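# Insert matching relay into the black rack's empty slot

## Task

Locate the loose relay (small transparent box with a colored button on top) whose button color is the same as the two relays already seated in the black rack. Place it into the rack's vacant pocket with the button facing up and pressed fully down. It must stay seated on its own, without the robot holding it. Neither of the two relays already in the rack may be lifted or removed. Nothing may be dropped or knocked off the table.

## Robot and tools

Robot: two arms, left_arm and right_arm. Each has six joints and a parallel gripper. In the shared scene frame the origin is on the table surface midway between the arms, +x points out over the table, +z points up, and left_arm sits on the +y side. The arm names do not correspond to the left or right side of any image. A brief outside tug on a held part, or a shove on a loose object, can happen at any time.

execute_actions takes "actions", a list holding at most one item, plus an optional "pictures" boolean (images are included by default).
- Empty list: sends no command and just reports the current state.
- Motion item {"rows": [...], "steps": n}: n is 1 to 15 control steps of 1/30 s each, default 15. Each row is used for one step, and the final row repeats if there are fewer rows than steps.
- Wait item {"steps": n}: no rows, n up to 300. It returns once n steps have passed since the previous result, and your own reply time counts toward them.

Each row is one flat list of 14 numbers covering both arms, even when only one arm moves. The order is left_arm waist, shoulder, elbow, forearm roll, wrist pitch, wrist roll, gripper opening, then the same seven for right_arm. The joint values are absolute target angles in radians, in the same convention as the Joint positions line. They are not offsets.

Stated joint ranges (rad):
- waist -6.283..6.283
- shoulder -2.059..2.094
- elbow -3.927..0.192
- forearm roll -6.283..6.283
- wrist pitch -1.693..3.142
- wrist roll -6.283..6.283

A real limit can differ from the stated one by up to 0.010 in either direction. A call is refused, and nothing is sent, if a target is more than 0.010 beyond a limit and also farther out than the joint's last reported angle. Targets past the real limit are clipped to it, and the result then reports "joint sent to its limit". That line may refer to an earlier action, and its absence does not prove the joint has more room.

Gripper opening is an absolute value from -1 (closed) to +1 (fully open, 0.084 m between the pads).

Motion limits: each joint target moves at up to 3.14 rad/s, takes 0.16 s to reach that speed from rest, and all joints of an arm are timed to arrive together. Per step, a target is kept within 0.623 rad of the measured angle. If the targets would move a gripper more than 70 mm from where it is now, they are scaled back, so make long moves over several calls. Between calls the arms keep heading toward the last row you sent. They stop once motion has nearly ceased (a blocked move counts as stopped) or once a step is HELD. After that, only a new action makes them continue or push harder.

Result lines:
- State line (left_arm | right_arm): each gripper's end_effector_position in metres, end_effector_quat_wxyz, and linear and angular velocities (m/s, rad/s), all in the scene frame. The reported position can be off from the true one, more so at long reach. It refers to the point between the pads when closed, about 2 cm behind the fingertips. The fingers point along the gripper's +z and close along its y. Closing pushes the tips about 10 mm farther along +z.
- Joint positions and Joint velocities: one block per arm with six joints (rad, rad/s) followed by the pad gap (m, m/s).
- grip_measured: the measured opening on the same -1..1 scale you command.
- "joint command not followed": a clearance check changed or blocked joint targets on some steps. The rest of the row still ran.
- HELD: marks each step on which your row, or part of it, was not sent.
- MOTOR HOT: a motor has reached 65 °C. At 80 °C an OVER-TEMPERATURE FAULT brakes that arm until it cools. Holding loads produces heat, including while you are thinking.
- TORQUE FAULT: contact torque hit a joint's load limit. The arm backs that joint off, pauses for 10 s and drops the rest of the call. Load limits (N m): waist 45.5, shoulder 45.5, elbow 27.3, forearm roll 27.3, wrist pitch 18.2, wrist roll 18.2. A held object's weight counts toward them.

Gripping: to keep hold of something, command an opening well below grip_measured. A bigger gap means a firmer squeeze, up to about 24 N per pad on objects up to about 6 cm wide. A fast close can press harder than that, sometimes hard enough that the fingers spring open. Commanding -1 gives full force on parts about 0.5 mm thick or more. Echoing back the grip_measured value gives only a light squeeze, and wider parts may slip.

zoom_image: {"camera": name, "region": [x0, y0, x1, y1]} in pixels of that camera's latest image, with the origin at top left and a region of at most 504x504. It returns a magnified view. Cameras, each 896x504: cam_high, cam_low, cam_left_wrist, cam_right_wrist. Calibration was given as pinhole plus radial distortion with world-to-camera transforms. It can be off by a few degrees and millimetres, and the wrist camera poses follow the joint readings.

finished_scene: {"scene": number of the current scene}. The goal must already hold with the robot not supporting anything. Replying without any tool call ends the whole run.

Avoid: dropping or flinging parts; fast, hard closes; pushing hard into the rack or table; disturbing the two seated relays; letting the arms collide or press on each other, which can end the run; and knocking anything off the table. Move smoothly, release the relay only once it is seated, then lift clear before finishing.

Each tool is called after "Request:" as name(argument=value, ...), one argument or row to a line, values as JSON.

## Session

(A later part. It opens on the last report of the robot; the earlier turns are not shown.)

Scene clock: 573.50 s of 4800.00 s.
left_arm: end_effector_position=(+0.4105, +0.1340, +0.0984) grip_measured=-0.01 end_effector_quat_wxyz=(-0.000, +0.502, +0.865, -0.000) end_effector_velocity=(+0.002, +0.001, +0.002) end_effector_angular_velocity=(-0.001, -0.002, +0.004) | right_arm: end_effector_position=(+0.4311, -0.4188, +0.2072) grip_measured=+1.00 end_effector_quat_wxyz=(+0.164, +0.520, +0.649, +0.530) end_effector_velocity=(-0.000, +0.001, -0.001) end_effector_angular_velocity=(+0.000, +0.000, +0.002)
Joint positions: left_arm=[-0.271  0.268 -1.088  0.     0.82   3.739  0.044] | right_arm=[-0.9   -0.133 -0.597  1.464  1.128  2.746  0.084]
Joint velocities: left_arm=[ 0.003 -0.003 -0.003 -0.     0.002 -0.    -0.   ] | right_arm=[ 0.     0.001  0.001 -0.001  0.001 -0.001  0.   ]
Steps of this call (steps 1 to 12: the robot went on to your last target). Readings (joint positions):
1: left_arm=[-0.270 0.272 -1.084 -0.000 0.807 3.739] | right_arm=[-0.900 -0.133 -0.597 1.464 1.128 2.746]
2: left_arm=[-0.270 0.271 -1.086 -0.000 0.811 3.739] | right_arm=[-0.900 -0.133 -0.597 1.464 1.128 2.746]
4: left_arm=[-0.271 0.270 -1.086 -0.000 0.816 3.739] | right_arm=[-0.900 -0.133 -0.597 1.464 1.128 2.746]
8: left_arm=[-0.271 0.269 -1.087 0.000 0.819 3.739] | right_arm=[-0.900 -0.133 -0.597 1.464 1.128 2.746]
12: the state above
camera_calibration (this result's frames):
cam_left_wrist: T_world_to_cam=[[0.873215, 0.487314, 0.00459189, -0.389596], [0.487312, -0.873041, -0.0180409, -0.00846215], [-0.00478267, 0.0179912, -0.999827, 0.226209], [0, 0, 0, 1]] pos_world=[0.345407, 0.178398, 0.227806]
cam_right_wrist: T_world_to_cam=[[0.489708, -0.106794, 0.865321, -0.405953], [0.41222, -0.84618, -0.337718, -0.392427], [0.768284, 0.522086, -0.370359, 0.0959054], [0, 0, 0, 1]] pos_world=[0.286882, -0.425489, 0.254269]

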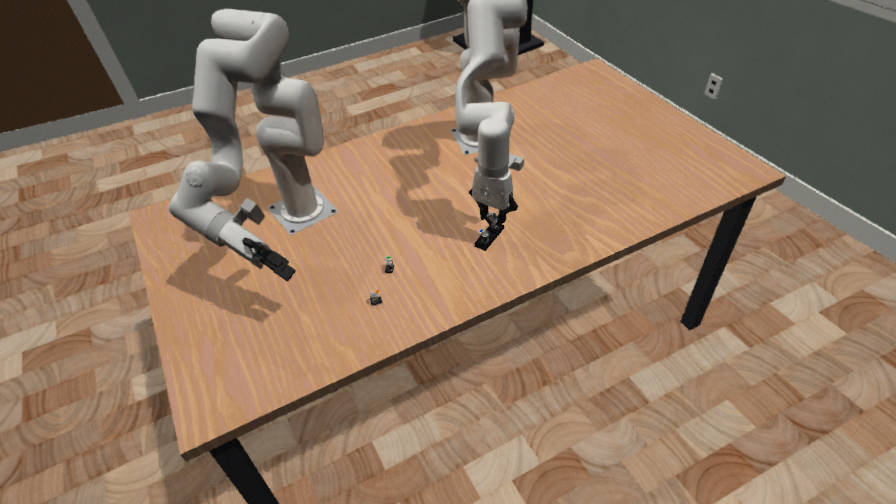

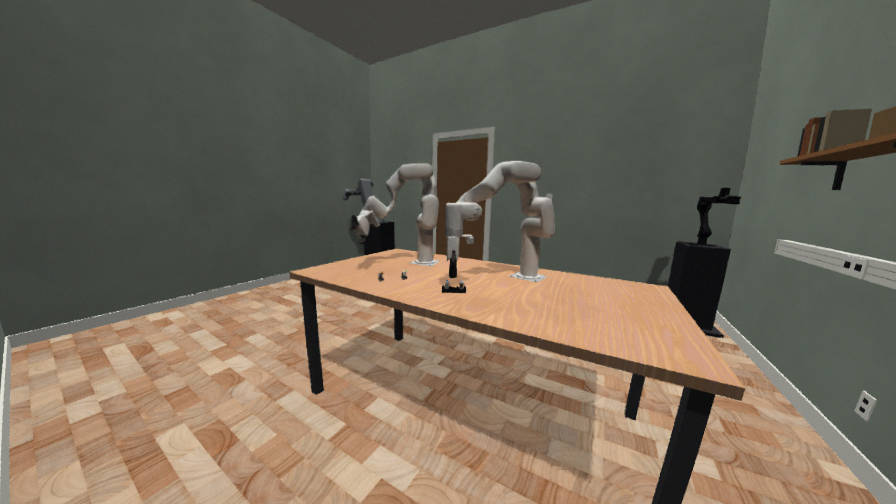

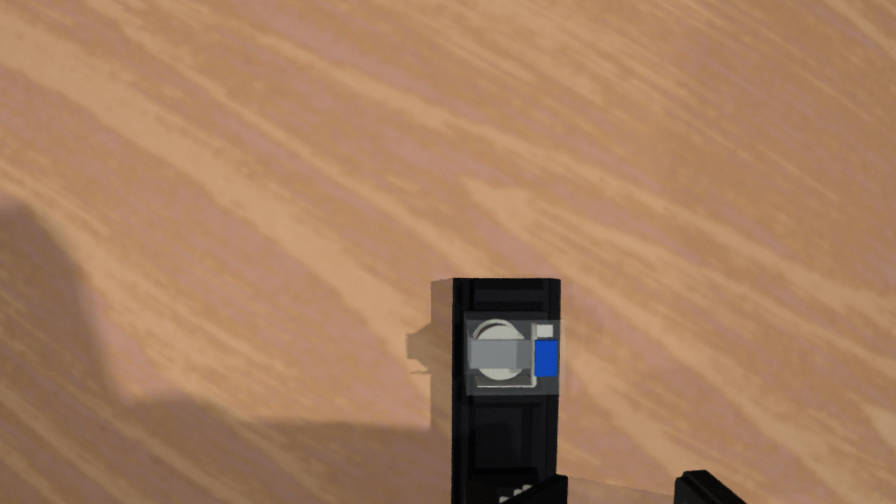

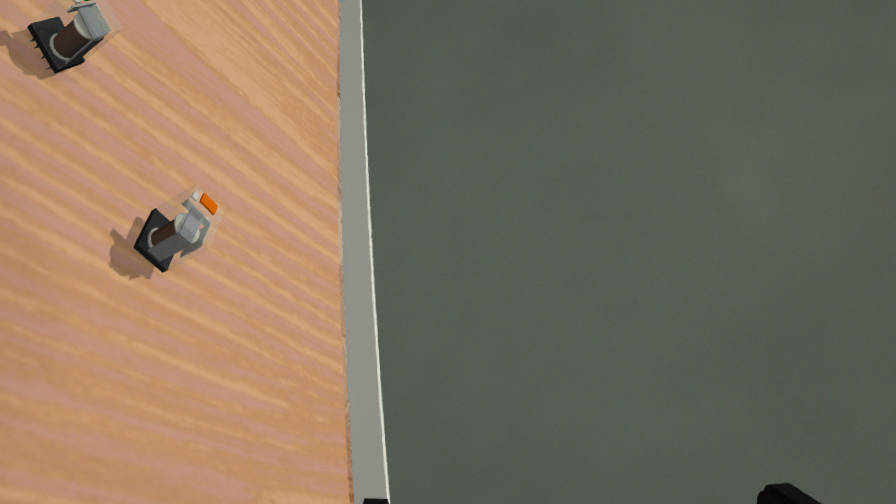

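Request:
execute_actions(
  actions=[
    {"rows": [[0.05,0.2436,-1.033,0,0.7894,4.697,-0.45,-0.9,-0.133,-0.597,1.464,1.128,2.746,1]], "steps": 15},
  ],
  pictures=false,
)

Request:
execute_actions(
  actions=[
    {"steps": 15},
  ],
  pictures=false,
)

Request:
execute_actions(
  actions=[
    {"rows": [[0.05,0.265,-1.027,0,0.762,4.697,-0.45,-0.9,-0.133,-0.597,1.464,1.128,2.746,1],[0.05,0.286,-1.021,0,0.734,4.697,-0.45,-0.9,-0.133,-0.597,1.464,1.128,2.746,1],[0.05,0.308,-1.014,0,0.707,4.697,-0.45,-0.9,-0.133,-0.597,1.464,1.128,2.746,1],[0.05,0.329,-1.008,0,0.679,4.697,-0.45,-0.9,-0.133,-0.597,1.464,1.128,2.746,1],[0.05,0.350,-1.002,0,0.652,4.697,-0.45,-0.9,-0.133,-0.597,1.464,1.128,2.746,1],[0.05,0.3715,-0.9955,0,0.624,4.697,-0.45,-0.9,-0.133,-0.597,1.464,1.128,2.746,1]], "steps": 15},
  ],
  pictures=false,
)

Request:
execute_actions(
  actions=[
    {"steps": 10},
  ],
)

Scene clock: 647.00 s of 4800.00 s.
left_arm: end_effector_position=(+0.4425, +0.2569, +0.0938) grip_measured=-0.01 end_effector_quat_wxyz=(-0.000, +0.675, +0.738, -0.000) end_effector_velocity=(+0.033, +0.265, -0.010) end_effector_angular_velocity=(+0.001, +0.002, -1.536) | right_arm: end_effector_position=(+0.4311, -0.4188, +0.2072) grip_measured=+1.00 end_effector_quat_wxyz=(+0.164, +0.520, +0.649, +0.530) end_effector_velocity=(+0.000, +0.000, -0.000) end_effector_angular_velocity=(+0.001, +0.001, +0.000)
Joint positions: left_arm=[-0.017  0.249 -1.045  0.     0.796  4.423  0.044] | right_arm=[-0.9   -0.133 -0.597  1.464  1.128  2.746  0.084]
Joint velocities: left_arm=[ 0.535 -0.04   0.091  0.    -0.049  2.07  -0.   ] | right_arm=[ 0.     0.001 -0.     0.     0.     0.     0.   ]
Steps of this call (steps 1 to 30: the robot went on to your last target; steps 31 to 90: nothing new was sent; then 70.00 s passed at rest; steps 91 to 105: all 15 steps of this action). Readings (joint positions):
91: left_arm=[-0.270 0.268 -1.088 -0.000 0.820 3.739] | right_arm=[-0.900 -0.133 -0.597 1.464 1.128 2.746]
92: left_arm=[-0.269 0.268 -1.088 -0.000 0.820 3.744] | right_arm=[-0.900 -0.133 -0.597 1.464 1.128 2.746]
94: left_arm=[-0.248 0.266 -1.084 -0.000 0.817 3.791] | right_arm=[-0.900 -0.133 -0.597 1.464 1.128 2.746]
98: left_arm=[-0.153 0.259 -1.068 0.000 0.809 3.978] | right_arm=[-0.900 -0.133 -0.597 1.464 1.128 2.746]
105: the state above

Scene clock: 647.50 s of 4800.00 s.
left_arm: end_effector_position=(+0.4455, +0.2897, +0.0925) grip_measured=-0.01 end_effector_quat_wxyz=(+0.000, +0.747, +0.664, +0.000) end_effector_velocity=(+0.000, +0.003, -0.000) end_effector_angular_velocity=(+0.000, -0.000, -0.004) | right_arm: end_effector_position=(+0.4311, -0.4188, +0.2072) grip_measured=+1.00 end_effector_quat_wxyz=(+0.164, +0.520, +0.649, +0.530) end_effector_velocity=(-0.000, +0.000, -0.000) end_effector_angular_velocity=(-0.001, -0.001, +0.001)
Joint positions: left_arm=[ 0.049  0.244 -1.033 -0.     0.789  4.696  0.044] | right_arm=[-0.9   -0.133 -0.597  1.464  1.128  2.746  0.084]
Joint velocities: left_arm=[ 0.005 -0.     0.     0.    -0.     0.009 -0.   ] | right_arm=[-0.     0.     0.    -0.     0.    -0.002  0.   ]
Steps of this call (steps 1 to 15: the robot went on to your last target). Readings (joint positions):
1: left_arm=[-0.000 0.247 -1.042 0.000 0.794 4.489] | right_arm=[-0.900 -0.133 -0.597 1.464 1.128 2.746]
2: left_arm=[0.015 0.246 -1.039 0.000 0.793 4.547] | right_arm=[-0.900 -0.133 -0.597 1.464 1.128 2.746]
4: left_arm=[0.035 0.245 -1.036 0.000 0.791 4.629] | right_arm=[-0.900 -0.133 -0.597 1.464 1.128 2.746]
8: left_arm=[0.047 0.244 -1.033 -0.000 0.790 4.684] | right_arm=[-0.900 -0.133 -0.597 1.464 1.128 2.746]
15: the state above

Scene clock: 648.00 s of 4800.00 s.
left_arm: end_effector_position=(+0.4436, +0.2904, +0.0328) grip_measured=+0.00 end_effector_quat_wxyz=(-0.000, +0.747, +0.664, -0.000) end_effector_velocity=(+0.002, -0.000, -0.004) end_effector_angular_velocity=(-0.003, -0.018, +0.002) | right_arm: end_effector_position=(+0.4311, -0.4188, +0.2072) grip_measured=+1.00 end_effector_quat_wxyz=(+0.164, +0.520, +0.649, +0.530) end_effector_velocity=(-0.000, +0.000, -0.000) end_effector_angular_velocity=(+0.002, +0.001, +0.000)
Joint positions: left_arm=[ 0.05   0.362 -0.997 -0.     0.635  4.697  0.044] | right_arm=[-0.9   -0.133 -0.597  1.464  1.128  2.746  0.084]
Joint velocities: left_arm=[ 0.     0.004  0.013 -0.001 -0.035 -0.001  0.002] | right_arm=[0.    0.001 0.    0.    0.    0.001 0.   ]
Steps of this call (steps 1 to 15: all 15 steps of this action). Readings (joint positions):
1: left_arm=[0.049 0.244 -1.033 -0.000 0.789 4.696] | right_arm=[-0.900 -0.133 -0.597 1.464 1.128 2.746]
2: left_arm=[0.049 0.245 -1.033 -0.000 0.787 4.697] | right_arm=[-0.900 -0.133 -0.597 1.464 1.128 2.746]
4: left_arm=[0.050 0.257 -1.031 -0.000 0.769 4.697] | right_arm=[-0.900 -0.133 -0.597 1.464 1.128 2.746]
8: left_arm=[0.050 0.316 -1.012 -0.000 0.695 4.697] | right_arm=[-0.900 -0.133 -0.597 1.464 1.128 2.746]
15: the state above

Scene clock: 648.33 s of 4800.00 s.
left_arm: end_effector_position=(+0.4442, +0.2903, +0.0318) grip_measured=+0.05 end_effector_quat_wxyz=(+0.001, +0.747, +0.664, +0.001) end_effector_velocity=(-0.000, +0.001, -0.002) end_effector_angular_velocity=(-0.000, -0.002, +0.002) | right_arm: end_effector_position=(+0.4311, -0.4188, +0.2072) grip_measured=+1.00 end_effector_quat_wxyz=(+0.164, +0.520, +0.649, +0.530) end_effector_velocity=(+0.000, -0.001, +0.000) end_effector_angular_velocity=(-0.002, -0.001, -0.001)
Joint positions: left_arm=[ 0.05   0.365 -0.997 -0.     0.63   4.697  0.046] | right_arm=[-0.9   -0.133 -0.597  1.464  1.128  2.746  0.084]
Joint velocities: left_arm=[ 0.001  0.004  0.003 -0.    -0.009 -0.001  0.005] | right_arm=[-0.     0.    -0.002 -0.    -0.001 -0.001  0.   ]
Steps of this call (steps 1 to 10: the robot went on to your last target). Readings (joint positions):
1: left_arm=[0.050 0.362 -0.997 -0.000 0.634 4.697] | right_arm=[-0.900 -0.133 -0.597 1.464 1.128 2.746]
2: left_arm=[0.050 0.363 -0.997 -0.000 0.633 4.697] | right_arm=[-0.900 -0.133 -0.597 1.464 1.128 2.746]
4: left_arm=[0.050 0.363 -0.996 -0.000 0.632 4.697] | right_arm=[-0.900 -0.133 -0.597 1.464 1.128 2.746]
8: left_arm=[0.050 0.365 -0.997 -0.000 0.631 4.697] | right_arm=[-0.900 -0.133 -0.597 1.464 1.128 2.746]
10: the state above
camera_calibration (this result's frames):
cam_left_wrist: T_world_to_cam=[[0.991734, -0.128121, 0.00692901, -0.368907], [-0.127984, -0.991621, -0.0175555, 0.418148], [0.00912018, 0.0165235, -0.999822, 0.151231], [0, 0, 0, 1]] pos_world=[0.417995, 0.364881, 0.161101]
cam_right_wrist: T_world_to_cam=[[0.489708, -0.106794, 0.865321, -0.405953], [0.41222, -0.84618, -0.337718, -0.392427], [0.768284, 0.522086, -0.370359, 0.0959054], [0, 0, 0, 1]] pos_world=[0.286882, -0.425489, 0.254269]

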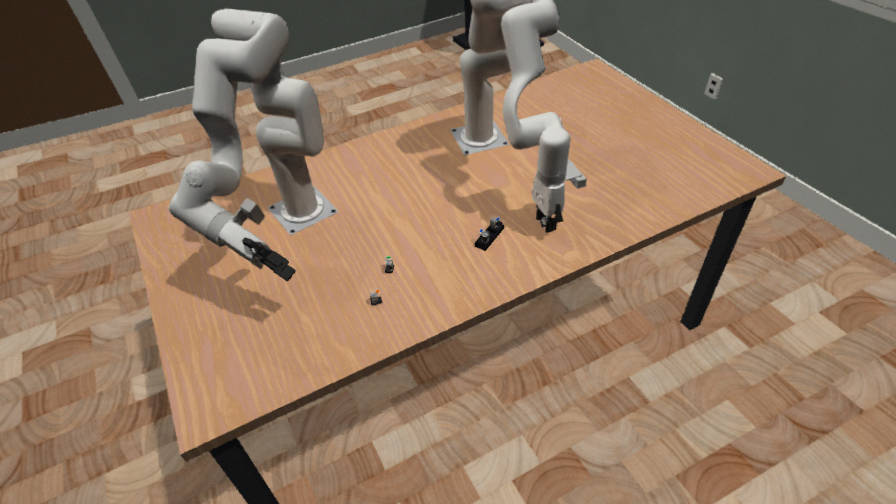

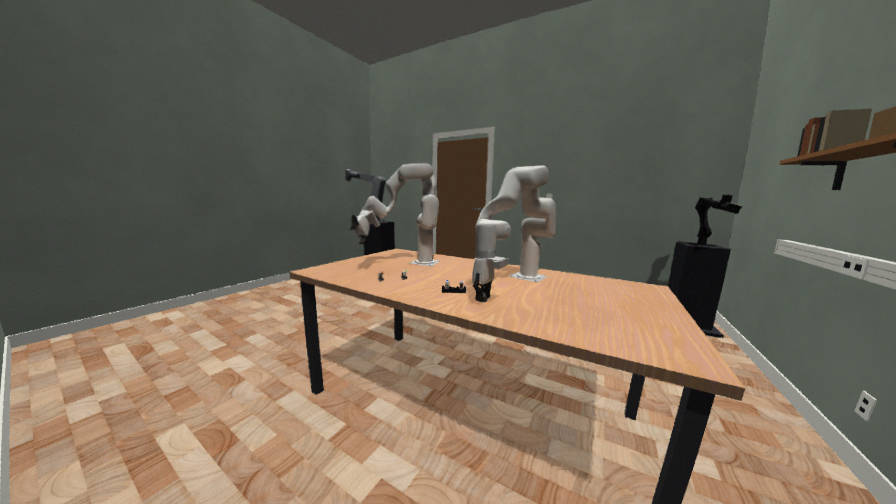

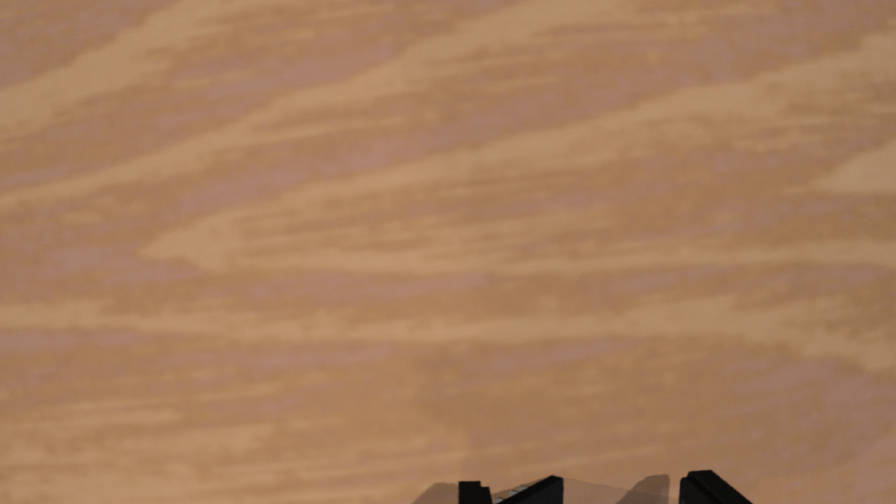

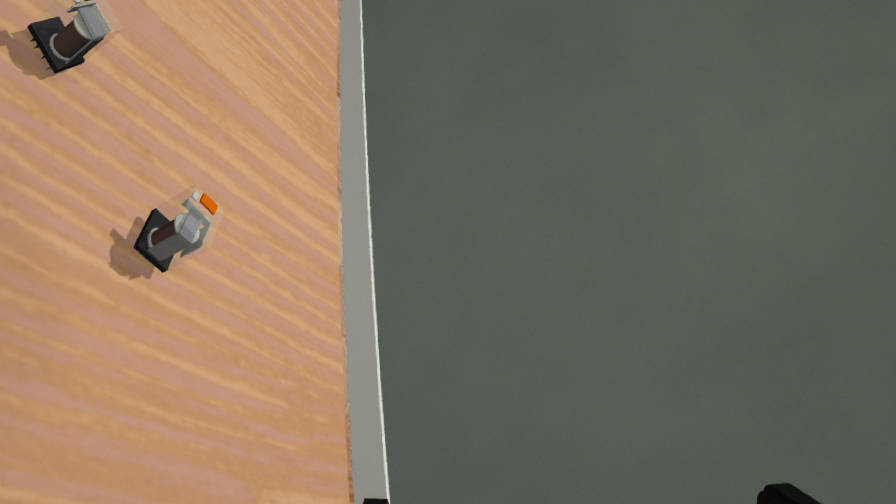

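Request:
execute_actions(
  actions=[
    {"rows": [[0.05,0.365,-0.997,0,0.632,4.697,-0.2,-0.9,-0.133,-0.597,1.464,1.128,2.746,1],[0.05,0.365,-0.997,0,0.632,4.697,-0.1,-0.9,-0.133,-0.597,1.464,1.128,2.746,1],[0.05,0.365,-0.997,0,0.632,4.697,0.0,-0.9,-0.133,-0.597,1.464,1.128,2.746,1],[0.05,0.365,-0.997,0,0.632,4.697,0.1,-0.9,-0.133,-0.597,1.464,1.128,2.746,1],[0.05,0.365,-0.997,0,0.632,4.697,0.2,-0.9,-0.133,-0.597,1.464,1.128,2.746,1],[0.05,0.365,-0.997,0,0.632,4.697,0.35,-0.9,-0.133,-0.597,1.464,1.128,2.746,1],[0.05,0.365,-0.997,0,0.632,4.697,0.5,-0.9,-0.133,-0.597,1.464,1.128,2.746,1],[0.05,0.350,-1.002,0,0.652,4.697,0.7,-0.9,-0.133,-0.597,1.464,1.128,2.746,1],[0.05,0.329,-1.008,0,0.679,4.697,1,-0.9,-0.133,-0.597,1.464,1.128,2.746,1],[0.05,0.308,-1.014,0,0.707,4.697,1,-0.9,-0.133,-0.597,1.464,1.128,2.746,1],[0.05,0.286,-1.021,0,0.734,4.697,1,-0.9,-0.133,-0.597,1.464,1.128,2.746,1],[0.05,0.265,-1.027,0,0.762,4.6,1,-0.9,-0.133,-0.597,1.464,1.128,2.746,1],[0.05,0.2436,-1.033,0,0.7894,4.5,1,-0.9,-0.133,-0.597,1.464,1.128,2.746,1],[0.05,0.2436,-1.033,0,0.7894,3.126,1,-0.9,-0.133,-0.597,1.464,1.128,2.746,1]], "steps": 15},
  ],
  pictures=false,
)

Request:
execute_actions(
  actions=[
    {"steps": 25},
  ],
)

Scene clock: 667.57 s of 4800.00 s.
left_arm: end_effector_position=(+0.4463, +0.2900, +0.0631) grip_measured=+0.97 end_effector_quat_wxyz=(+0.001, +0.733, +0.681, +0.000) end_effector_velocity=(+0.035, -0.005, +0.220) end_effector_angular_velocity=(-0.014, -0.098, +1.072) | right_arm: end_effector_position=(+0.4311, -0.4188, +0.2072) grip_measured=+1.00 end_effector_quat_wxyz=(+0.164, +0.520, +0.649, +0.530) end_effector_velocity=(-0.000, +0.000, -0.001) end_effector_angular_velocity=(+0.002, +0.003, -0.001)
Joint positions: left_arm=[ 0.05   0.303 -1.016  0.     0.712  4.653  0.083] | right_arm=[-0.9   -0.133 -0.597  1.464  1.128  2.746  0.084]
Joint velocities: left_arm=[-0.001 -0.408 -0.146  0.     0.455 -1.073  0.016] | right_arm=[ 0.     0.002  0.001  0.    -0.001  0.001  0.   ]
Steps of this call (steps 1 to 30: the robot went on to your last target; steps 31 to 90: nothing new was sent; then 15.73 s passed at rest; steps 91 to 105: all 15 steps of this action). Readings (joint positions):
91: left_arm=[0.050 0.371 -0.996 0.000 0.624 4.697] | right_arm=[-0.900 -0.133 -0.597 1.464 1.128 2.746]
92: left_arm=[0.050 0.371 -0.996 0.000 0.625 4.697] | right_arm=[-0.900 -0.133 -0.597 1.464 1.128 2.746]
94: left_arm=[0.050 0.369 -0.996 0.000 0.628 4.697] | right_arm=[-0.900 -0.133 -0.597 1.464 1.128 2.746]
98: left_arm=[0.050 0.365 -0.997 -0.000 0.631 4.697] | right_arm=[-0.900 -0.133 -0.597 1.464 1.128 2.746]
105: the state above

Scene clock: 668.40 s of 4800.00 s.
left_arm: end_effector_position=(+0.4455, +0.2901, +0.0924) grip_measured=+1.00 end_effector_quat_wxyz=(-0.000, +0.062, +0.998, +0.000) end_effector_velocity=(-0.000, +0.000, +0.000) end_effector_angular_velocity=(-0.000, +0.000, +0.078) | right_arm: end_effector_position=(+0.4311, -0.4188, +0.2072) grip_measured=+1.00 end_effector_quat_wxyz=(+0.164, +0.520, +0.649, +0.530) end_effector_velocity=(-0.000, -0.000, +0.001) end_effector_angular_velocity=(-0.003, -0.001, +0.001)
Joint positions: left_arm=[ 0.05   0.244 -1.033  0.     0.789  3.133  0.084] | right_arm=[-0.9   -0.133 -0.597  1.464  1.128  2.746  0.084]
Joint velocities: left_arm=[ 0.001 -0.001 -0.    -0.001  0.001 -0.077  0.   ] | right_arm=[-0.    -0.002  0.    -0.001 -0.    -0.     0.   ]
Steps of this call (steps 1 to 25: the robot went on to your last target). Readings (joint positions):
1: left_arm=[0.050 0.290 -1.021 0.000 0.726 4.608] | right_arm=[-0.900 -0.133 -0.597 1.464 1.128 2.746]
2: left_arm=[0.050 0.280 -1.024 0.000 0.738 4.543] | right_arm=[-0.900 -0.133 -0.597 1.464 1.128 2.746]
4: left_arm=[0.050 0.265 -1.028 -0.000 0.758 4.378] | right_arm=[-0.900 -0.133 -0.597 1.464 1.128 2.746]
8: left_arm=[0.050 0.250 -1.031 -0.000 0.780 4.029] | right_arm=[-0.900 -0.133 -0.597 1.464 1.128 2.746]
25: the state above
camera_calibration (this result's frames):
cam_left_wrist: T_world_to_cam=[[0.134435, 0.99091, 0.00492098, -0.313222], [0.990778, -0.134329, -0.0177366, -0.327903], [-0.0169143, 0.00726002, -0.999831, 0.22615], [0, 0, 0, 1]] pos_world=[0.370812, 0.264686, 0.221837]
cam_right_wrist: T_world_to_cam=[[0.489708, -0.106794, 0.865321, -0.405953], [0.41222, -0.84618, -0.337718, -0.392427], [0.768284, 0.522086, -0.370359, 0.0959055], [0, 0, 0, 1]] pos_world=[0.286882, -0.425489, 0.254269]

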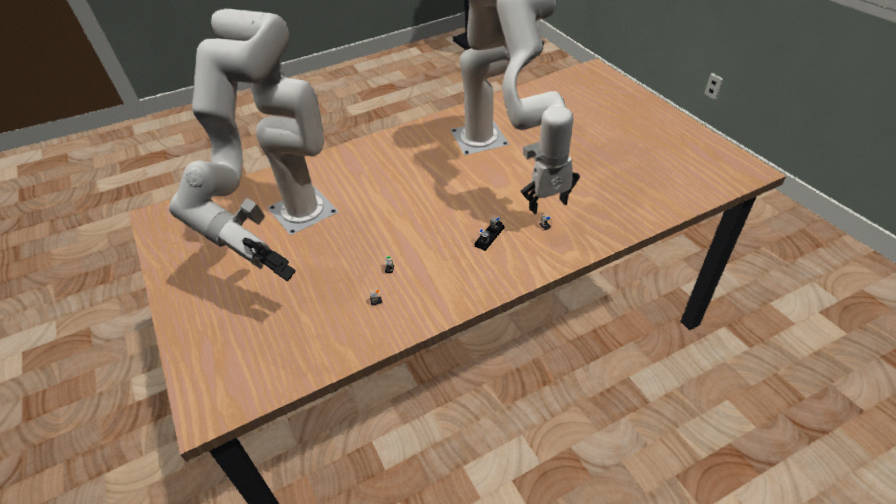

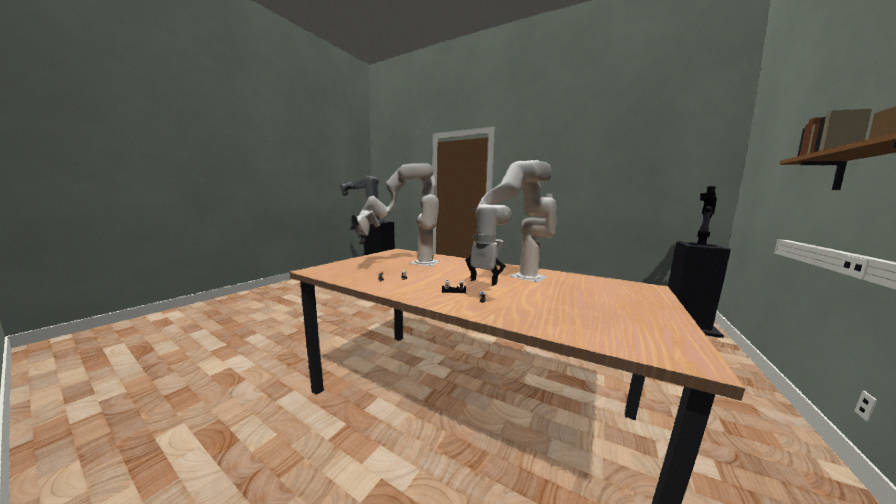

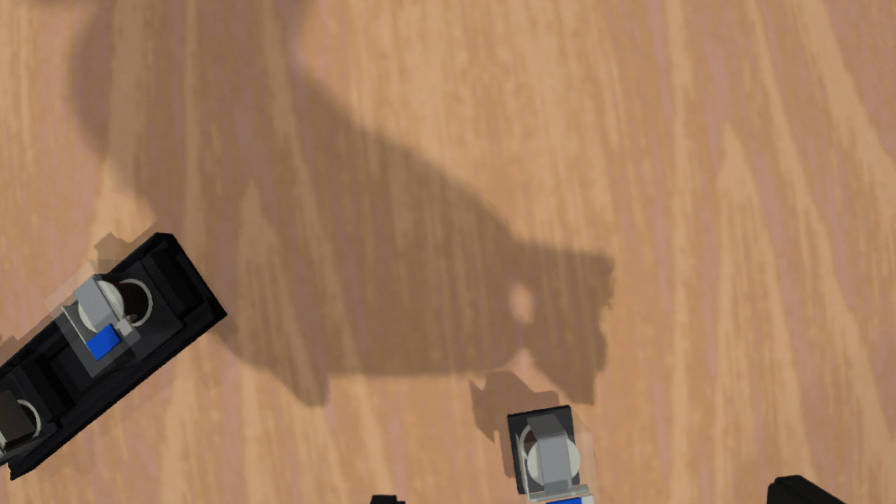

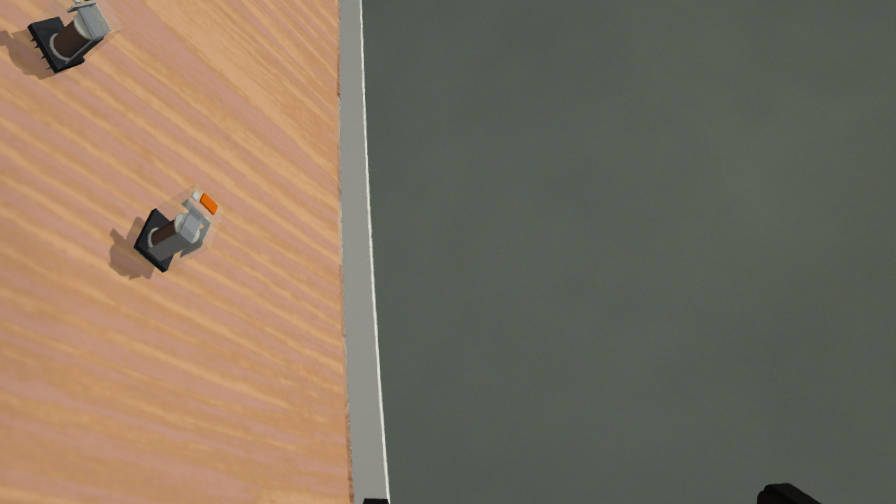

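Request:
execute_actions(
  actions=[
    {"rows": [[0.05,0.2436,-1.033,0,0.7894,4.539,1,-0.9,-0.133,-0.597,1.464,1.128,2.746,1]], "steps": 15},
  ],
  pictures=false,
)

Request:
execute_actions(
  actions=[
    {"rows": [[0.05,0.2436,-1.033,0,0.7894,4.539,1,-0.9,-0.133,-0.597,1.464,1.128,2.746,1],[0.05,0.2436,-1.033,0,0.7894,4.539,1,-0.9,-0.133,-0.597,1.464,1.128,2.746,1],[0.05,0.2436,-1.033,0,0.7894,4.539,1,-0.9,-0.133,-0.597,1.464,1.128,2.746,1],[0.05,0.262,-1.024,0,0.761,4.539,1,-0.9,-0.133,-0.597,1.464,1.128,2.746,1],[0.05,0.281,-1.015,0,0.733,4.539,1,-0.9,-0.133,-0.597,1.464,1.128,2.746,1],[0.05,0.300,-1.005,0,0.706,4.539,1,-0.9,-0.133,-0.597,1.464,1.128,2.746,1],[0.05,0.319,-0.996,0,0.678,4.539,1,-0.9,-0.133,-0.597,1.464,1.128,2.746,1],[0.05,0.337,-0.987,0,0.650,4.539,1,-0.9,-0.133,-0.597,1.464,1.128,2.746,1],[0.05,0.3559,-0.9777,0,0.6218,4.539,1,-0.9,-0.133,-0.597,1.464,1.128,2.746,1]], "steps": 15},
  ],
  pictures=false,
)

Request:
execute_actions(
  actions=[
    {"steps": 10},
  ],
)

Scene clock: 701.70 s of 4800.00 s.
left_arm: end_effector_position=(+0.4455, +0.2901, +0.0925) grip_measured=+1.00 end_effector_quat_wxyz=(-0.000, +0.510, +0.860, -0.000) end_effector_velocity=(-0.000, -0.001, +0.000) end_effector_angular_velocity=(+0.000, +0.000, -2.532) | right_arm: end_effector_position=(+0.4311, -0.4188, +0.2072) grip_measured=+1.00 end_effector_quat_wxyz=(+0.164, +0.520, +0.649, +0.530) end_effector_velocity=(-0.000, -0.000, -0.000) end_effector_angular_velocity=(+0.000, +0.002, +0.000)
Joint positions: left_arm=[ 0.05   0.244 -1.033  0.     0.789  4.079  0.084] | right_arm=[-0.9   -0.133 -0.597  1.464  1.128  2.746  0.084]
Joint velocities: left_arm=[-0.001 -0.    -0.     0.     0.     2.531 -0.   ] | right_arm=[-0.    -0.     0.    -0.001 -0.001  0.002  0.   ]
Steps of this call (steps 1 to 30: the robot went on to your last target; steps 31 to 90: nothing new was sent; then 29.80 s passed at rest; steps 91 to 105: all 15 steps of this action). Readings (joint positions):
91: left_arm=[0.050 0.244 -1.033 -0.000 0.789 3.126] | right_arm=[-0.900 -0.133 -0.597 1.464 1.128 2.746]
92: left_arm=[0.050 0.244 -1.033 -0.000 0.789 3.131] | right_arm=[-0.900 -0.133 -0.597 1.464 1.128 2.746]
94: left_arm=[0.050 0.244 -1.033 -0.000 0.789 3.178] | right_arm=[-0.900 -0.133 -0.597 1.464 1.128 2.746]
98: left_arm=[0.050 0.244 -1.033 -0.000 0.789 3.469] | right_arm=[-0.900 -0.133 -0.597 1.464 1.128 2.746]
105: the state above

Scene clock: 702.20 s of 4800.00 s.
left_arm: end_effector_position=(+0.4375, +0.2912, +0.0337) grip_measured=+1.00 end_effector_quat_wxyz=(-0.003, +0.692, +0.722, -0.002) end_effector_velocity=(+0.002, -0.000, -0.058) end_effector_angular_velocity=(-0.006, -0.043, -0.021) | right_arm: end_effector_position=(+0.4311, -0.4188, +0.2072) grip_measured=+1.00 end_effector_quat_wxyz=(+0.164, +0.520, +0.649, +0.530) end_effector_velocity=(-0.000, +0.000, -0.000) end_effector_angular_velocity=(-0.000, +0.001, +0.002)
Joint positions: left_arm=[ 0.05   0.348 -0.98   0.     0.641  4.537  0.084] | right_arm=[-0.9   -0.133 -0.597  1.464  1.128  2.746  0.084]
Joint velocities: left_arm=[ 0.     0.119  0.047 -0.001 -0.209  0.022  0.   ] | right_arm=[ 0.     0.001 -0.001 -0.002  0.001  0.     0.   ]
Steps of this call (steps 1 to 15: all 15 steps of this action). Readings (joint positions):
1: left_arm=[0.050 0.244 -1.033 0.000 0.789 4.163] | right_arm=[-0.900 -0.133 -0.597 1.464 1.128 2.746]
2: left_arm=[0.050 0.244 -1.033 0.000 0.789 4.243] | right_arm=[-0.900 -0.133 -0.597 1.464 1.128 2.746]
4: left_arm=[0.050 0.244 -1.033 0.000 0.789 4.378] | right_arm=[-0.900 -0.133 -0.597 1.464 1.128 2.746]
8: left_arm=[0.050 0.263 -1.025 -0.000 0.755 4.507] | right_arm=[-0.900 -0.133 -0.597 1.464 1.128 2.746]
15: the state above

Scene clock: 702.53 s of 4800.00 s.
left_arm: end_effector_position=(+0.4394, +0.2910, +0.0308) grip_measured=+1.00 end_effector_quat_wxyz=(+0.000, +0.693, +0.721, +0.000) end_effector_velocity=(-0.002, -0.000, -0.004) end_effector_angular_velocity=(+0.001, +0.005, -0.001) | right_arm: end_effector_position=(+0.4311, -0.4188, +0.2072) grip_measured=+1.00 end_effector_quat_wxyz=(+0.164, +0.520, +0.649, +0.530) end_effector_velocity=(-0.000, +0.000, -0.000) end_effector_angular_velocity=(+0.001, +0.001, +0.000)
Joint positions: left_arm=[ 0.05   0.355 -0.978 -0.     0.622  4.539  0.084] | right_arm=[-0.9   -0.133 -0.597  1.464  1.128  2.746  0.084]
Joint velocities: left_arm=[-0.001  0.005  0.005 -0.    -0.005  0.001 -0.   ] | right_arm=[ 0.    -0.     0.001 -0.001  0.     0.001  0.   ]
Steps of this call (steps 1 to 10: the robot went on to your last target). Readings (joint positions):
1: left_arm=[0.050 0.351 -0.979 0.000 0.635 4.538] | right_arm=[-0.900 -0.133 -0.597 1.464 1.128 2.746]
2: left_arm=[0.050 0.352 -0.979 0.000 0.630 4.538] | right_arm=[-0.900 -0.133 -0.597 1.464 1.128 2.746]
4: left_arm=[0.050 0.353 -0.979 -0.000 0.626 4.538] | right_arm=[-0.900 -0.133 -0.597 1.464 1.128 2.746]
8: left_arm=[0.050 0.355 -0.979 -0.000 0.623 4.539] | right_arm=[-0.900 -0.133 -0.597 1.464 1.128 2.746]
10: the state above
camera_calibration (this result's frames):
cam_left_wrist: T_world_to_cam=[[0.999544, 0.029608, 0.00590414, -0.413409], [0.0297067, -0.999407, -0.0174045, 0.351127], [0.00538532, 0.0175719, -0.999831, 0.151658], [0, 0, 0, 1]] pos_world=[0.401973, 0.360494, 0.160184]
cam_right_wrist: T_world_to_cam=[[0.489708, -0.106794, 0.865321, -0.405953], [0.41222, -0.84618, -0.337718, -0.392427], [0.768284, 0.522086, -0.370359, 0.0959054], [0, 0, 0, 1]] pos_world=[0.286882, -0.425489, 0.254269]

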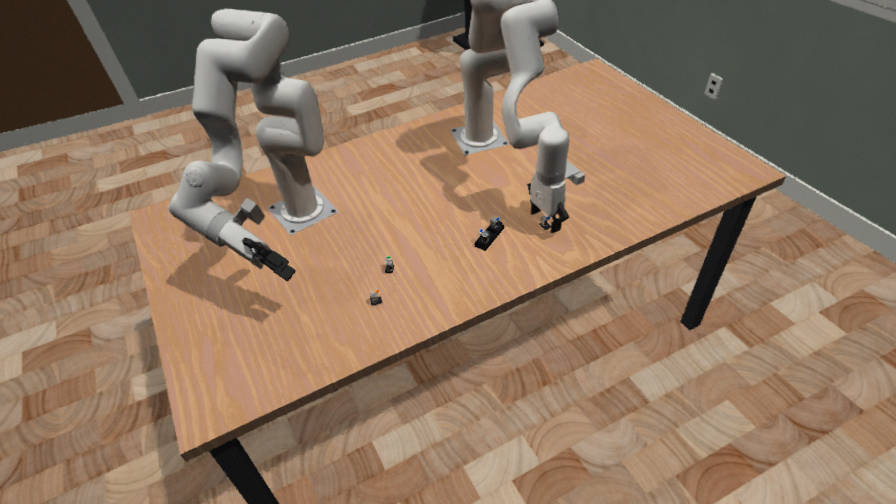

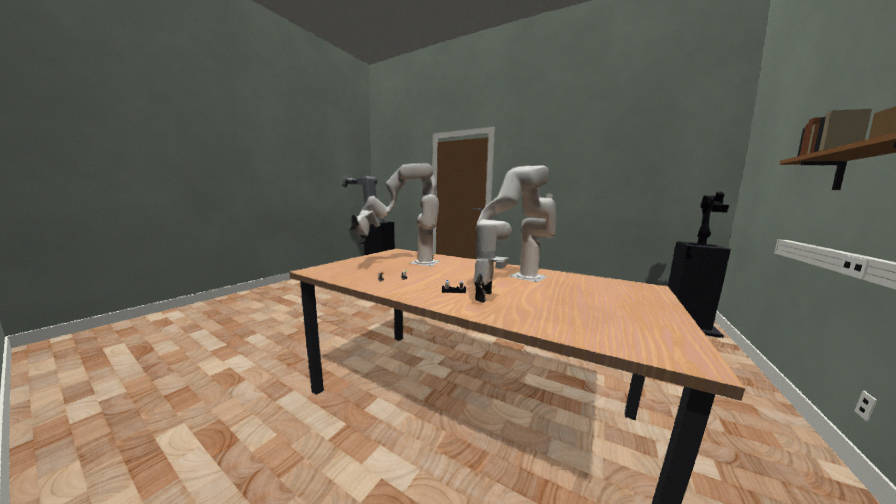

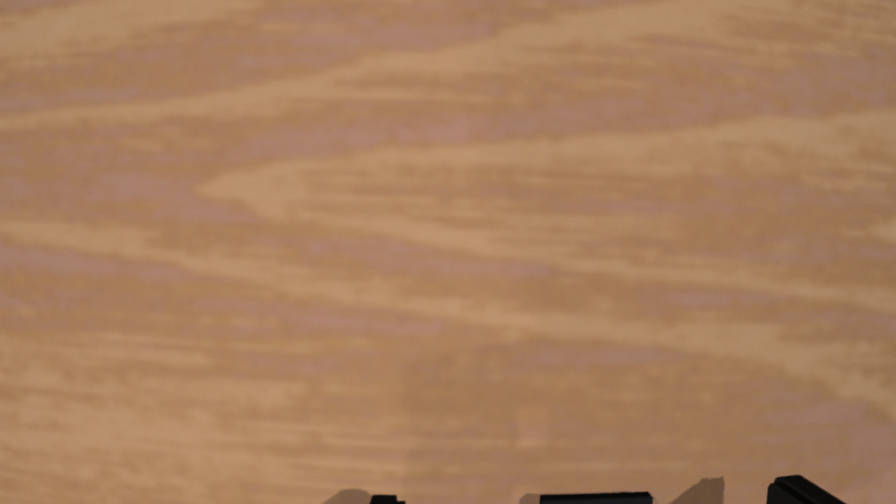

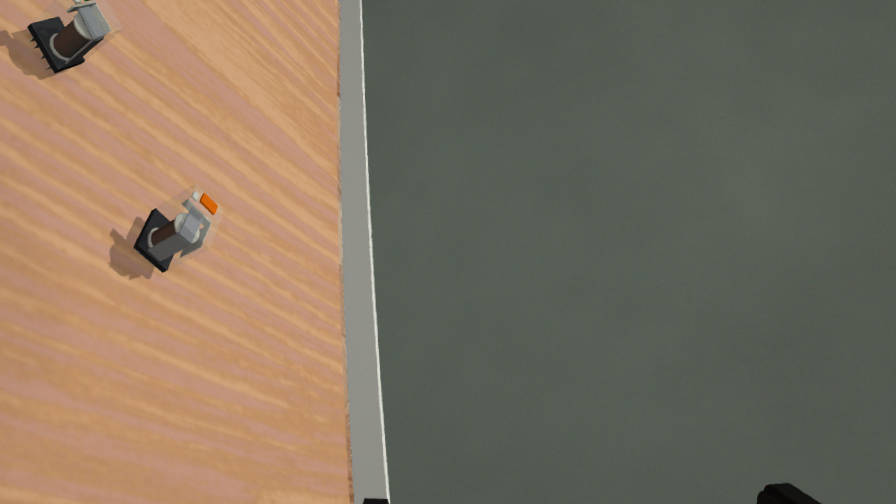

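Request:
execute_actions(
  actions=[
    {"rows": [[0.05,0.3559,-0.9777,0,0.6218,4.539,0.8,-0.9,-0.133,-0.597,1.464,1.128,2.746,1],[0.05,0.3559,-0.9777,0,0.6218,4.539,0.6,-0.9,-0.133,-0.597,1.464,1.128,2.746,1],[0.05,0.3559,-0.9777,0,0.6218,4.539,0.4,-0.9,-0.133,-0.597,1.464,1.128,2.746,1],[0.05,0.3559,-0.9777,0,0.6218,4.539,0.2,-0.9,-0.133,-0.597,1.464,1.128,2.746,1],[0.05,0.3559,-0.9777,0,0.6218,4.539,0.0,-0.9,-0.133,-0.597,1.464,1.128,2.746,1],[0.05,0.3559,-0.9777,0,0.6218,4.539,-0.15,-0.9,-0.133,-0.597,1.464,1.128,2.746,1],[0.05,0.3559,-0.9777,0,0.6218,4.539,-0.3,-0.9,-0.133,-0.597,1.464,1.128,2.746,1],[0.05,0.3559,-0.9777,0,0.6218,4.539,-0.4,-0.9,-0.133,-0.597,1.464,1.128,2.746,1],[0.05,0.3559,-0.9777,0,0.6218,4.539,-0.5,-0.9,-0.133,-0.597,1.464,1.128,2.746,1],[0.05,0.3559,-0.9777,0,0.6218,4.539,-0.6,-0.9,-0.133,-0.597,1.464,1.128,2.746,1],[0.05,0.3559,-0.9777,0,0.6218,4.539,-0.7,-0.9,-0.133,-0.597,1.464,1.128,2.746,1],[0.05,0.3559,-0.9777,0,0.6218,4.539,-0.8,-0.9,-0.133,-0.597,1.464,1.128,2.746,1]], "steps": 15},
  ],
  pictures=false,
)

Scene clock: 719.53 s of 4800.00 s.
left_arm: end_effector_position=(+0.4392, +0.2910, +0.0304) grip_measured=-0.38 end_effector_quat_wxyz=(+0.000, +0.693, +0.721, +0.000) end_effector_velocity=(+0.001, +0.001, +0.000) end_effector_angular_velocity=(-0.000, -0.002, +0.000) | right_arm: end_effector_position=(+0.4311, -0.4188, +0.2072) grip_measured=+1.00 end_effector_quat_wxyz=(+0.164, +0.520, +0.649, +0.530) end_effector_velocity=(+0.000, -0.000, +0.000) end_effector_angular_velocity=(+0.002, +0.000, -0.002)
Joint positions: left_arm=[ 0.05   0.356 -0.978  0.     0.622  4.539  0.027] | right_arm=[-0.9   -0.133 -0.597  1.464  1.128  2.746  0.084]
Joint velocities: left_arm=[ 0.002  0.    -0.     0.    -0.001  0.001 -0.   ] | right_arm=[-0.     0.    -0.     0.002 -0.     0.002  0.   ]
Steps of this call (steps 1 to 30: the robot went on to your last target; steps 31 to 90: nothing new was sent; then 13.50 s passed at rest; steps 91 to 105: all 15 steps of this action). Readings (joint positions):
91: left_arm=[0.050 0.356 -0.978 -0.000 0.622 4.539] | right_arm=[-0.900 -0.133 -0.597 1.464 1.128 2.746]
92: left_arm=[0.050 0.356 -0.978 0.000 0.622 4.539] | right_arm=[-0.900 -0.133 -0.597 1.464 1.128 2.746]
94: left_arm=[0.050 0.356 -0.978 -0.000 0.622 4.539] | right_arm=[-0.900 -0.133 -0.597 1.464 1.128 2.746]
98: left_arm=[0.050 0.356 -0.978 -0.000 0.622 4.539] | right_arm=[-0.900 -0.133 -0.597 1.464 1.128 2.746]
105: the state above

Request:
execute_actions(
  actions=[
    {"rows": [[0.05,0.337,-0.987,0,0.650,4.539,-0.8,-0.9,-0.133,-0.597,1.464,1.128,2.746,1],[0.05,0.319,-0.996,0,0.678,4.539,-0.8,-0.9,-0.133,-0.597,1.464,1.128,2.746,1],[0.05,0.300,-1.005,0,0.706,4.539,-0.8,-0.9,-0.133,-0.597,1.464,1.128,2.746,1],[0.05,0.281,-1.015,0,0.733,4.539,-0.8,-0.9,-0.133,-0.597,1.464,1.128,2.746,1],[0.05,0.262,-1.024,0,0.761,4.539,-0.8,-0.9,-0.133,-0.597,1.464,1.128,2.746,1],[0.05,0.2436,-1.033,0,0.7894,4.539,-0.8,-0.9,-0.133,-0.597,1.464,1.128,2.746,1],[0.05,0.2436,-1.033,0,0.7894,4.539,-0.8,-0.9,-0.133,-0.597,1.464,1.128,2.746,1],[0.05,0.2436,-1.033,0,0.7894,4.539,-0.8,-0.9,-0.133,-0.597,1.464,1.128,2.746,1],[-0.2705,0.268,-1.088,0,0.82,3.739,-0.8,-0.9,-0.133,-0.597,1.464,1.128,2.746,1]], "steps": 15},
  ],
  pictures=false,
)

Request:
execute_actions(
  actions=[
    {"steps": 20},
  ],
  pictures=false,
)

Request:
execute_actions(
  actions=[
    {"rows": [[-0.2705,0.280,-1.076,0,0.795,3.739,-0.8,-0.9,-0.133,-0.597,1.464,1.128,2.746,1],[-0.2705,0.293,-1.063,0,0.771,3.739,-0.8,-0.9,-0.133,-0.597,1.464,1.128,2.746,1],[-0.2705,0.305,-1.051,0,0.746,3.739,-0.8,-0.9,-0.133,-0.597,1.464,1.128,2.746,1],[-0.2705,0.3172,-1.0384,0,0.7212,3.739,-0.8,-0.9,-0.133,-0.597,1.464,1.128,2.746,1]], "steps": 15},
  ],
  pictures=false,
)

Request:
execute_actions(
  actions=[
    {"steps": 10},
  ],
)

Scene clock: 739.03 s of 4800.00 s.
left_arm: end_effector_position=(+0.4411, +0.2434, +0.0854) grip_measured=-0.38 end_effector_quat_wxyz=(+0.001, +0.658, +0.753, +0.001) end_effector_velocity=(-0.072, -0.348, +0.014) end_effector_angular_velocity=(+0.010, +0.059, +0.733) | right_arm: end_effector_position=(+0.4311, -0.4188, +0.2072) grip_measured=+1.00 end_effector_quat_wxyz=(+0.164, +0.520, +0.649, +0.530) end_effector_velocity=(+0.000, -0.000, +0.000) end_effector_angular_velocity=(+0.001, -0.000, -0.001)
Joint positions: left_arm=[-0.044  0.267 -1.042 -0.     0.772  4.35   0.027] | right_arm=[-0.9   -0.133 -0.597  1.464  1.128  2.746  0.084]
Joint velocities: left_arm=[-0.714  0.032 -0.109 -0.001  0.137 -1.446 -0.   ] | right_arm=[-0.     0.    -0.001  0.001  0.     0.001  0.   ]
Steps of this call (steps 1 to 15: the robot went on to your last target; steps 16 to 90: nothing new was sent; then 16.00 s passed at rest; steps 91 to 105: all 15 steps of this action). Readings (joint positions):
91: left_arm=[0.050 0.356 -0.978 0.000 0.622 4.539] | right_arm=[-0.900 -0.133 -0.597 1.464 1.128 2.746]
92: left_arm=[0.050 0.355 -0.978 0.000 0.625 4.539] | right_arm=[-0.900 -0.133 -0.597 1.464 1.128 2.746]
94: left_arm=[0.050 0.345 -0.982 0.000 0.643 4.539] | right_arm=[-0.900 -0.133 -0.597 1.464 1.128 2.746]
98: left_arm=[0.050 0.293 -1.009 -0.000 0.717 4.539] | right_arm=[-0.900 -0.133 -0.597 1.464 1.128 2.746]
105: the state above

Scene clock: 739.70 s of 4800.00 s.
left_arm: end_effector_position=(+0.4109, +0.1346, +0.0985) grip_measured=-0.38 end_effector_quat_wxyz=(-0.000, +0.502, +0.865, -0.000) end_effector_velocity=(-0.001, -0.005, +0.001) end_effector_angular_velocity=(-0.001, -0.003, +0.008) | right_arm: end_effector_position=(+0.4311, -0.4188, +0.2072) grip_measured=+1.00 end_effector_quat_wxyz=(+0.164, +0.520, +0.649, +0.530) end_effector_velocity=(-0.000, -0.000, -0.000) end_effector_angular_velocity=(+0.002, +0.002, -0.001)
Joint positions: left_arm=[-0.269  0.268 -1.088  0.     0.82   3.741  0.027] | right_arm=[-0.9   -0.133 -0.597  1.464  1.128  2.746  0.084]
Joint velocities: left_arm=[-0.009 -0.    -0.003  0.    -0.001 -0.017  0.   ] | right_arm=[-0.     0.001 -0.     0.    -0.001  0.002  0.   ]
Steps of this call (steps 1 to 20: the robot went on to your last target). Readings (joint positions):
1: left_arm=[-0.067 0.268 -1.046 -0.000 0.777 4.301] | right_arm=[-0.900 -0.133 -0.597 1.464 1.128 2.746]
2: left_arm=[-0.088 0.268 -1.050 -0.000 0.781 4.249] | right_arm=[-0.900 -0.133 -0.597 1.464 1.128 2.746]
4: left_arm=[-0.128 0.268 -1.059 -0.000 0.790 4.140] | right_arm=[-0.900 -0.133 -0.597 1.464 1.128 2.746]
8: left_arm=[-0.209 0.268 -1.075 -0.000 0.807 3.915] | right_arm=[-0.900 -0.133 -0.597 1.464 1.128 2.746]
20: the state above

Scene clock: 740.20 s of 4800.00 s.
left_arm: end_effector_position=(+0.4055, +0.1365, +0.0641) grip_measured=-0.38 end_effector_quat_wxyz=(+0.000, +0.502, +0.865, +0.000) end_effector_velocity=(+0.002, -0.001, -0.002) end_effector_angular_velocity=(-0.006, -0.013, -0.001) | right_arm: end_effector_position=(+0.4311, -0.4188, +0.2072) grip_measured=+1.00 end_effector_quat_wxyz=(+0.164, +0.520, +0.649, +0.530) end_effector_velocity=(-0.000, -0.000, -0.000) end_effector_angular_velocity=(-0.001, -0.000, +0.001)
Joint positions: left_arm=[-0.27   0.316 -1.04  -0.     0.723  3.739  0.027] | right_arm=[-0.9   -0.133 -0.597  1.464  1.128  2.746  0.084]
Joint velocities: left_arm=[ 0.     0.003  0.006  0.001 -0.023  0.001  0.   ] | right_arm=[-0.     0.001 -0.    -0.001 -0.    -0.002  0.   ]
Steps of this call (steps 1 to 15: all 15 steps of this action). Readings (joint positions):
1: left_arm=[-0.269 0.268 -1.088 0.000 0.820 3.740] | right_arm=[-0.900 -0.133 -0.597 1.464 1.128 2.746]
2: left_arm=[-0.269 0.269 -1.087 0.000 0.817 3.740] | right_arm=[-0.900 -0.133 -0.597 1.464 1.128 2.746]
4: left_arm=[-0.270 0.275 -1.081 -0.000 0.801 3.739] | right_arm=[-0.900 -0.133 -0.597 1.464 1.128 2.746]
8: left_arm=[-0.270 0.305 -1.050 0.000 0.749 3.739] | right_arm=[-0.900 -0.133 -0.597 1.464 1.128 2.746]
15: the state above

Scene clock: 740.53 s of 4800.00 s.
left_arm: end_effector_position=(+0.4051, +0.1366, +0.0632) grip_measured=-0.38 end_effector_quat_wxyz=(+0.000, +0.502, +0.865, +0.000) end_effector_velocity=(+0.000, +0.000, -0.001) end_effector_angular_velocity=(-0.001, -0.000, +0.001) | right_arm: end_effector_position=(+0.4311, -0.4188, +0.2072) grip_measured=+1.00 end_effector_quat_wxyz=(+0.164, +0.520, +0.649, +0.530) end_effector_velocity=(+0.000, +0.000, +0.000) end_effector_angular_velocity=(+0.001, -0.001, -0.001)
Joint positions: left_arm=[-0.27   0.317 -1.039 -0.     0.721  3.739  0.027] | right_arm=[-0.9   -0.133 -0.597  1.464  1.128  2.746  0.084]
Joint velocities: left_arm=[ 0.     0.001  0.001 -0.001 -0.003 -0.    -0.   ] | right_arm=[-0.    -0.001  0.     0.001  0.001  0.     0.   ]
Steps of this call (steps 1 to 10: the robot went on to your last target). Readings (joint positions):
1: left_arm=[-0.270 0.316 -1.040 -0.000 0.722 3.739] | right_arm=[-0.900 -0.133 -0.597 1.464 1.128 2.746]
2: left_arm=[-0.270 0.316 -1.039 -0.000 0.722 3.739] | right_arm=[-0.900 -0.133 -0.597 1.464 1.128 2.746]
4: left_arm=[-0.270 0.317 -1.039 -0.000 0.722 3.739] | right_arm=[-0.900 -0.133 -0.597 1.464 1.128 2.746]
8: left_arm=[-0.270 0.317 -1.039 -0.000 0.721 3.739] | right_arm=[-0.900 -0.133 -0.597 1.464 1.128 2.746]
10: the state above
camera_calibration (this result's frames):
cam_left_wrist: T_world_to_cam=[[0.873205, 0.487327, 0.0050669, -0.386012], [0.487337, -0.873042, -0.0173553, -0.00418759], [-0.00403408, 0.017624, -0.999837, 0.190729], [0, 0, 0, 1]] pos_world=[0.339878, 0.181097, 0.192581]
cam_right_wrist: T_world_to_cam=[[0.489708, -0.106794, 0.865321, -0.405953], [0.41222, -0.84618, -0.337718, -0.392427], [0.768284, 0.522086, -0.370359, 0.0959054], [0, 0, 0, 1]] pos_world=[0.286882, -0.425489, 0.254269]

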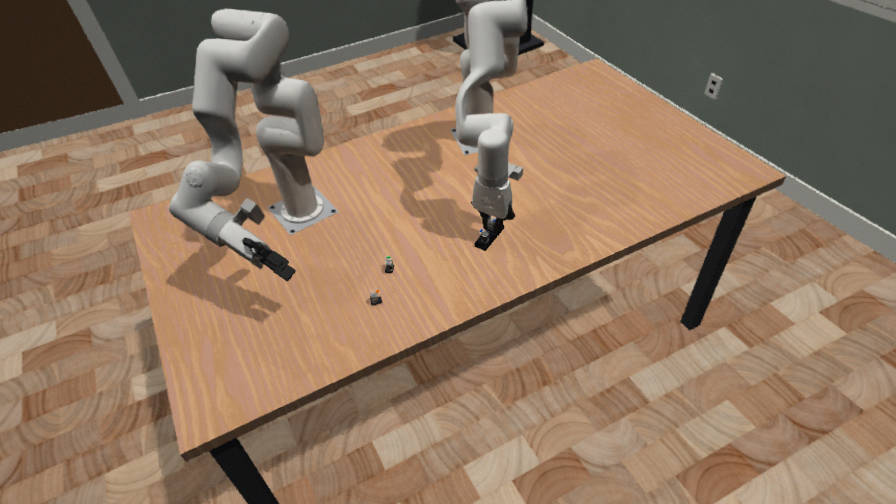

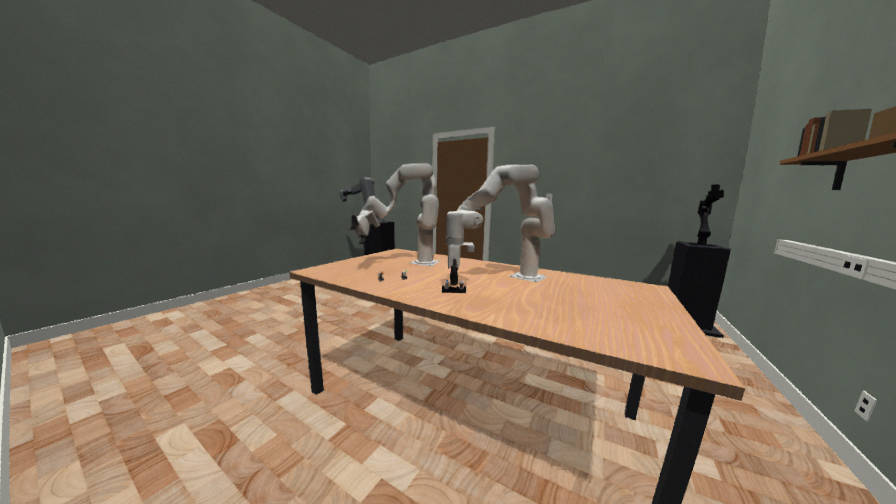

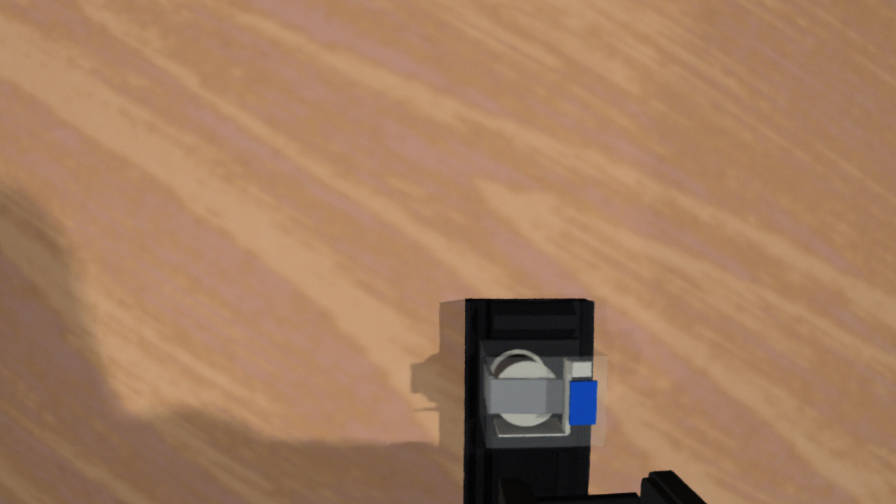

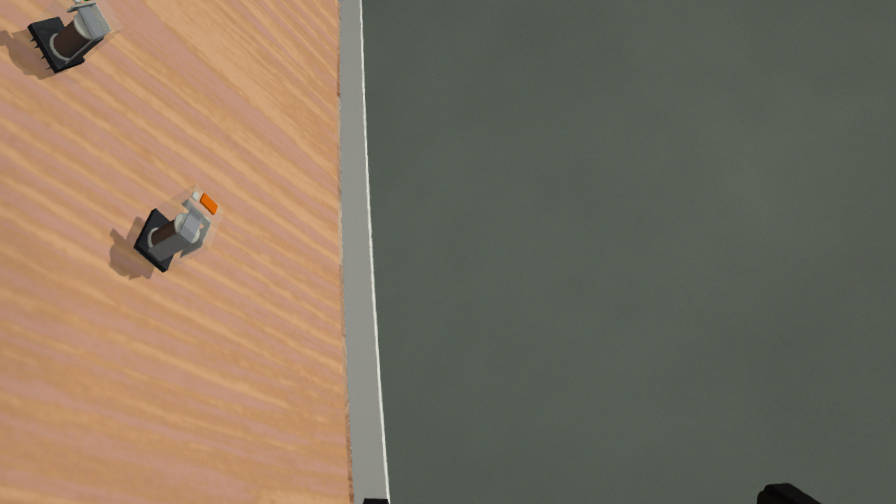

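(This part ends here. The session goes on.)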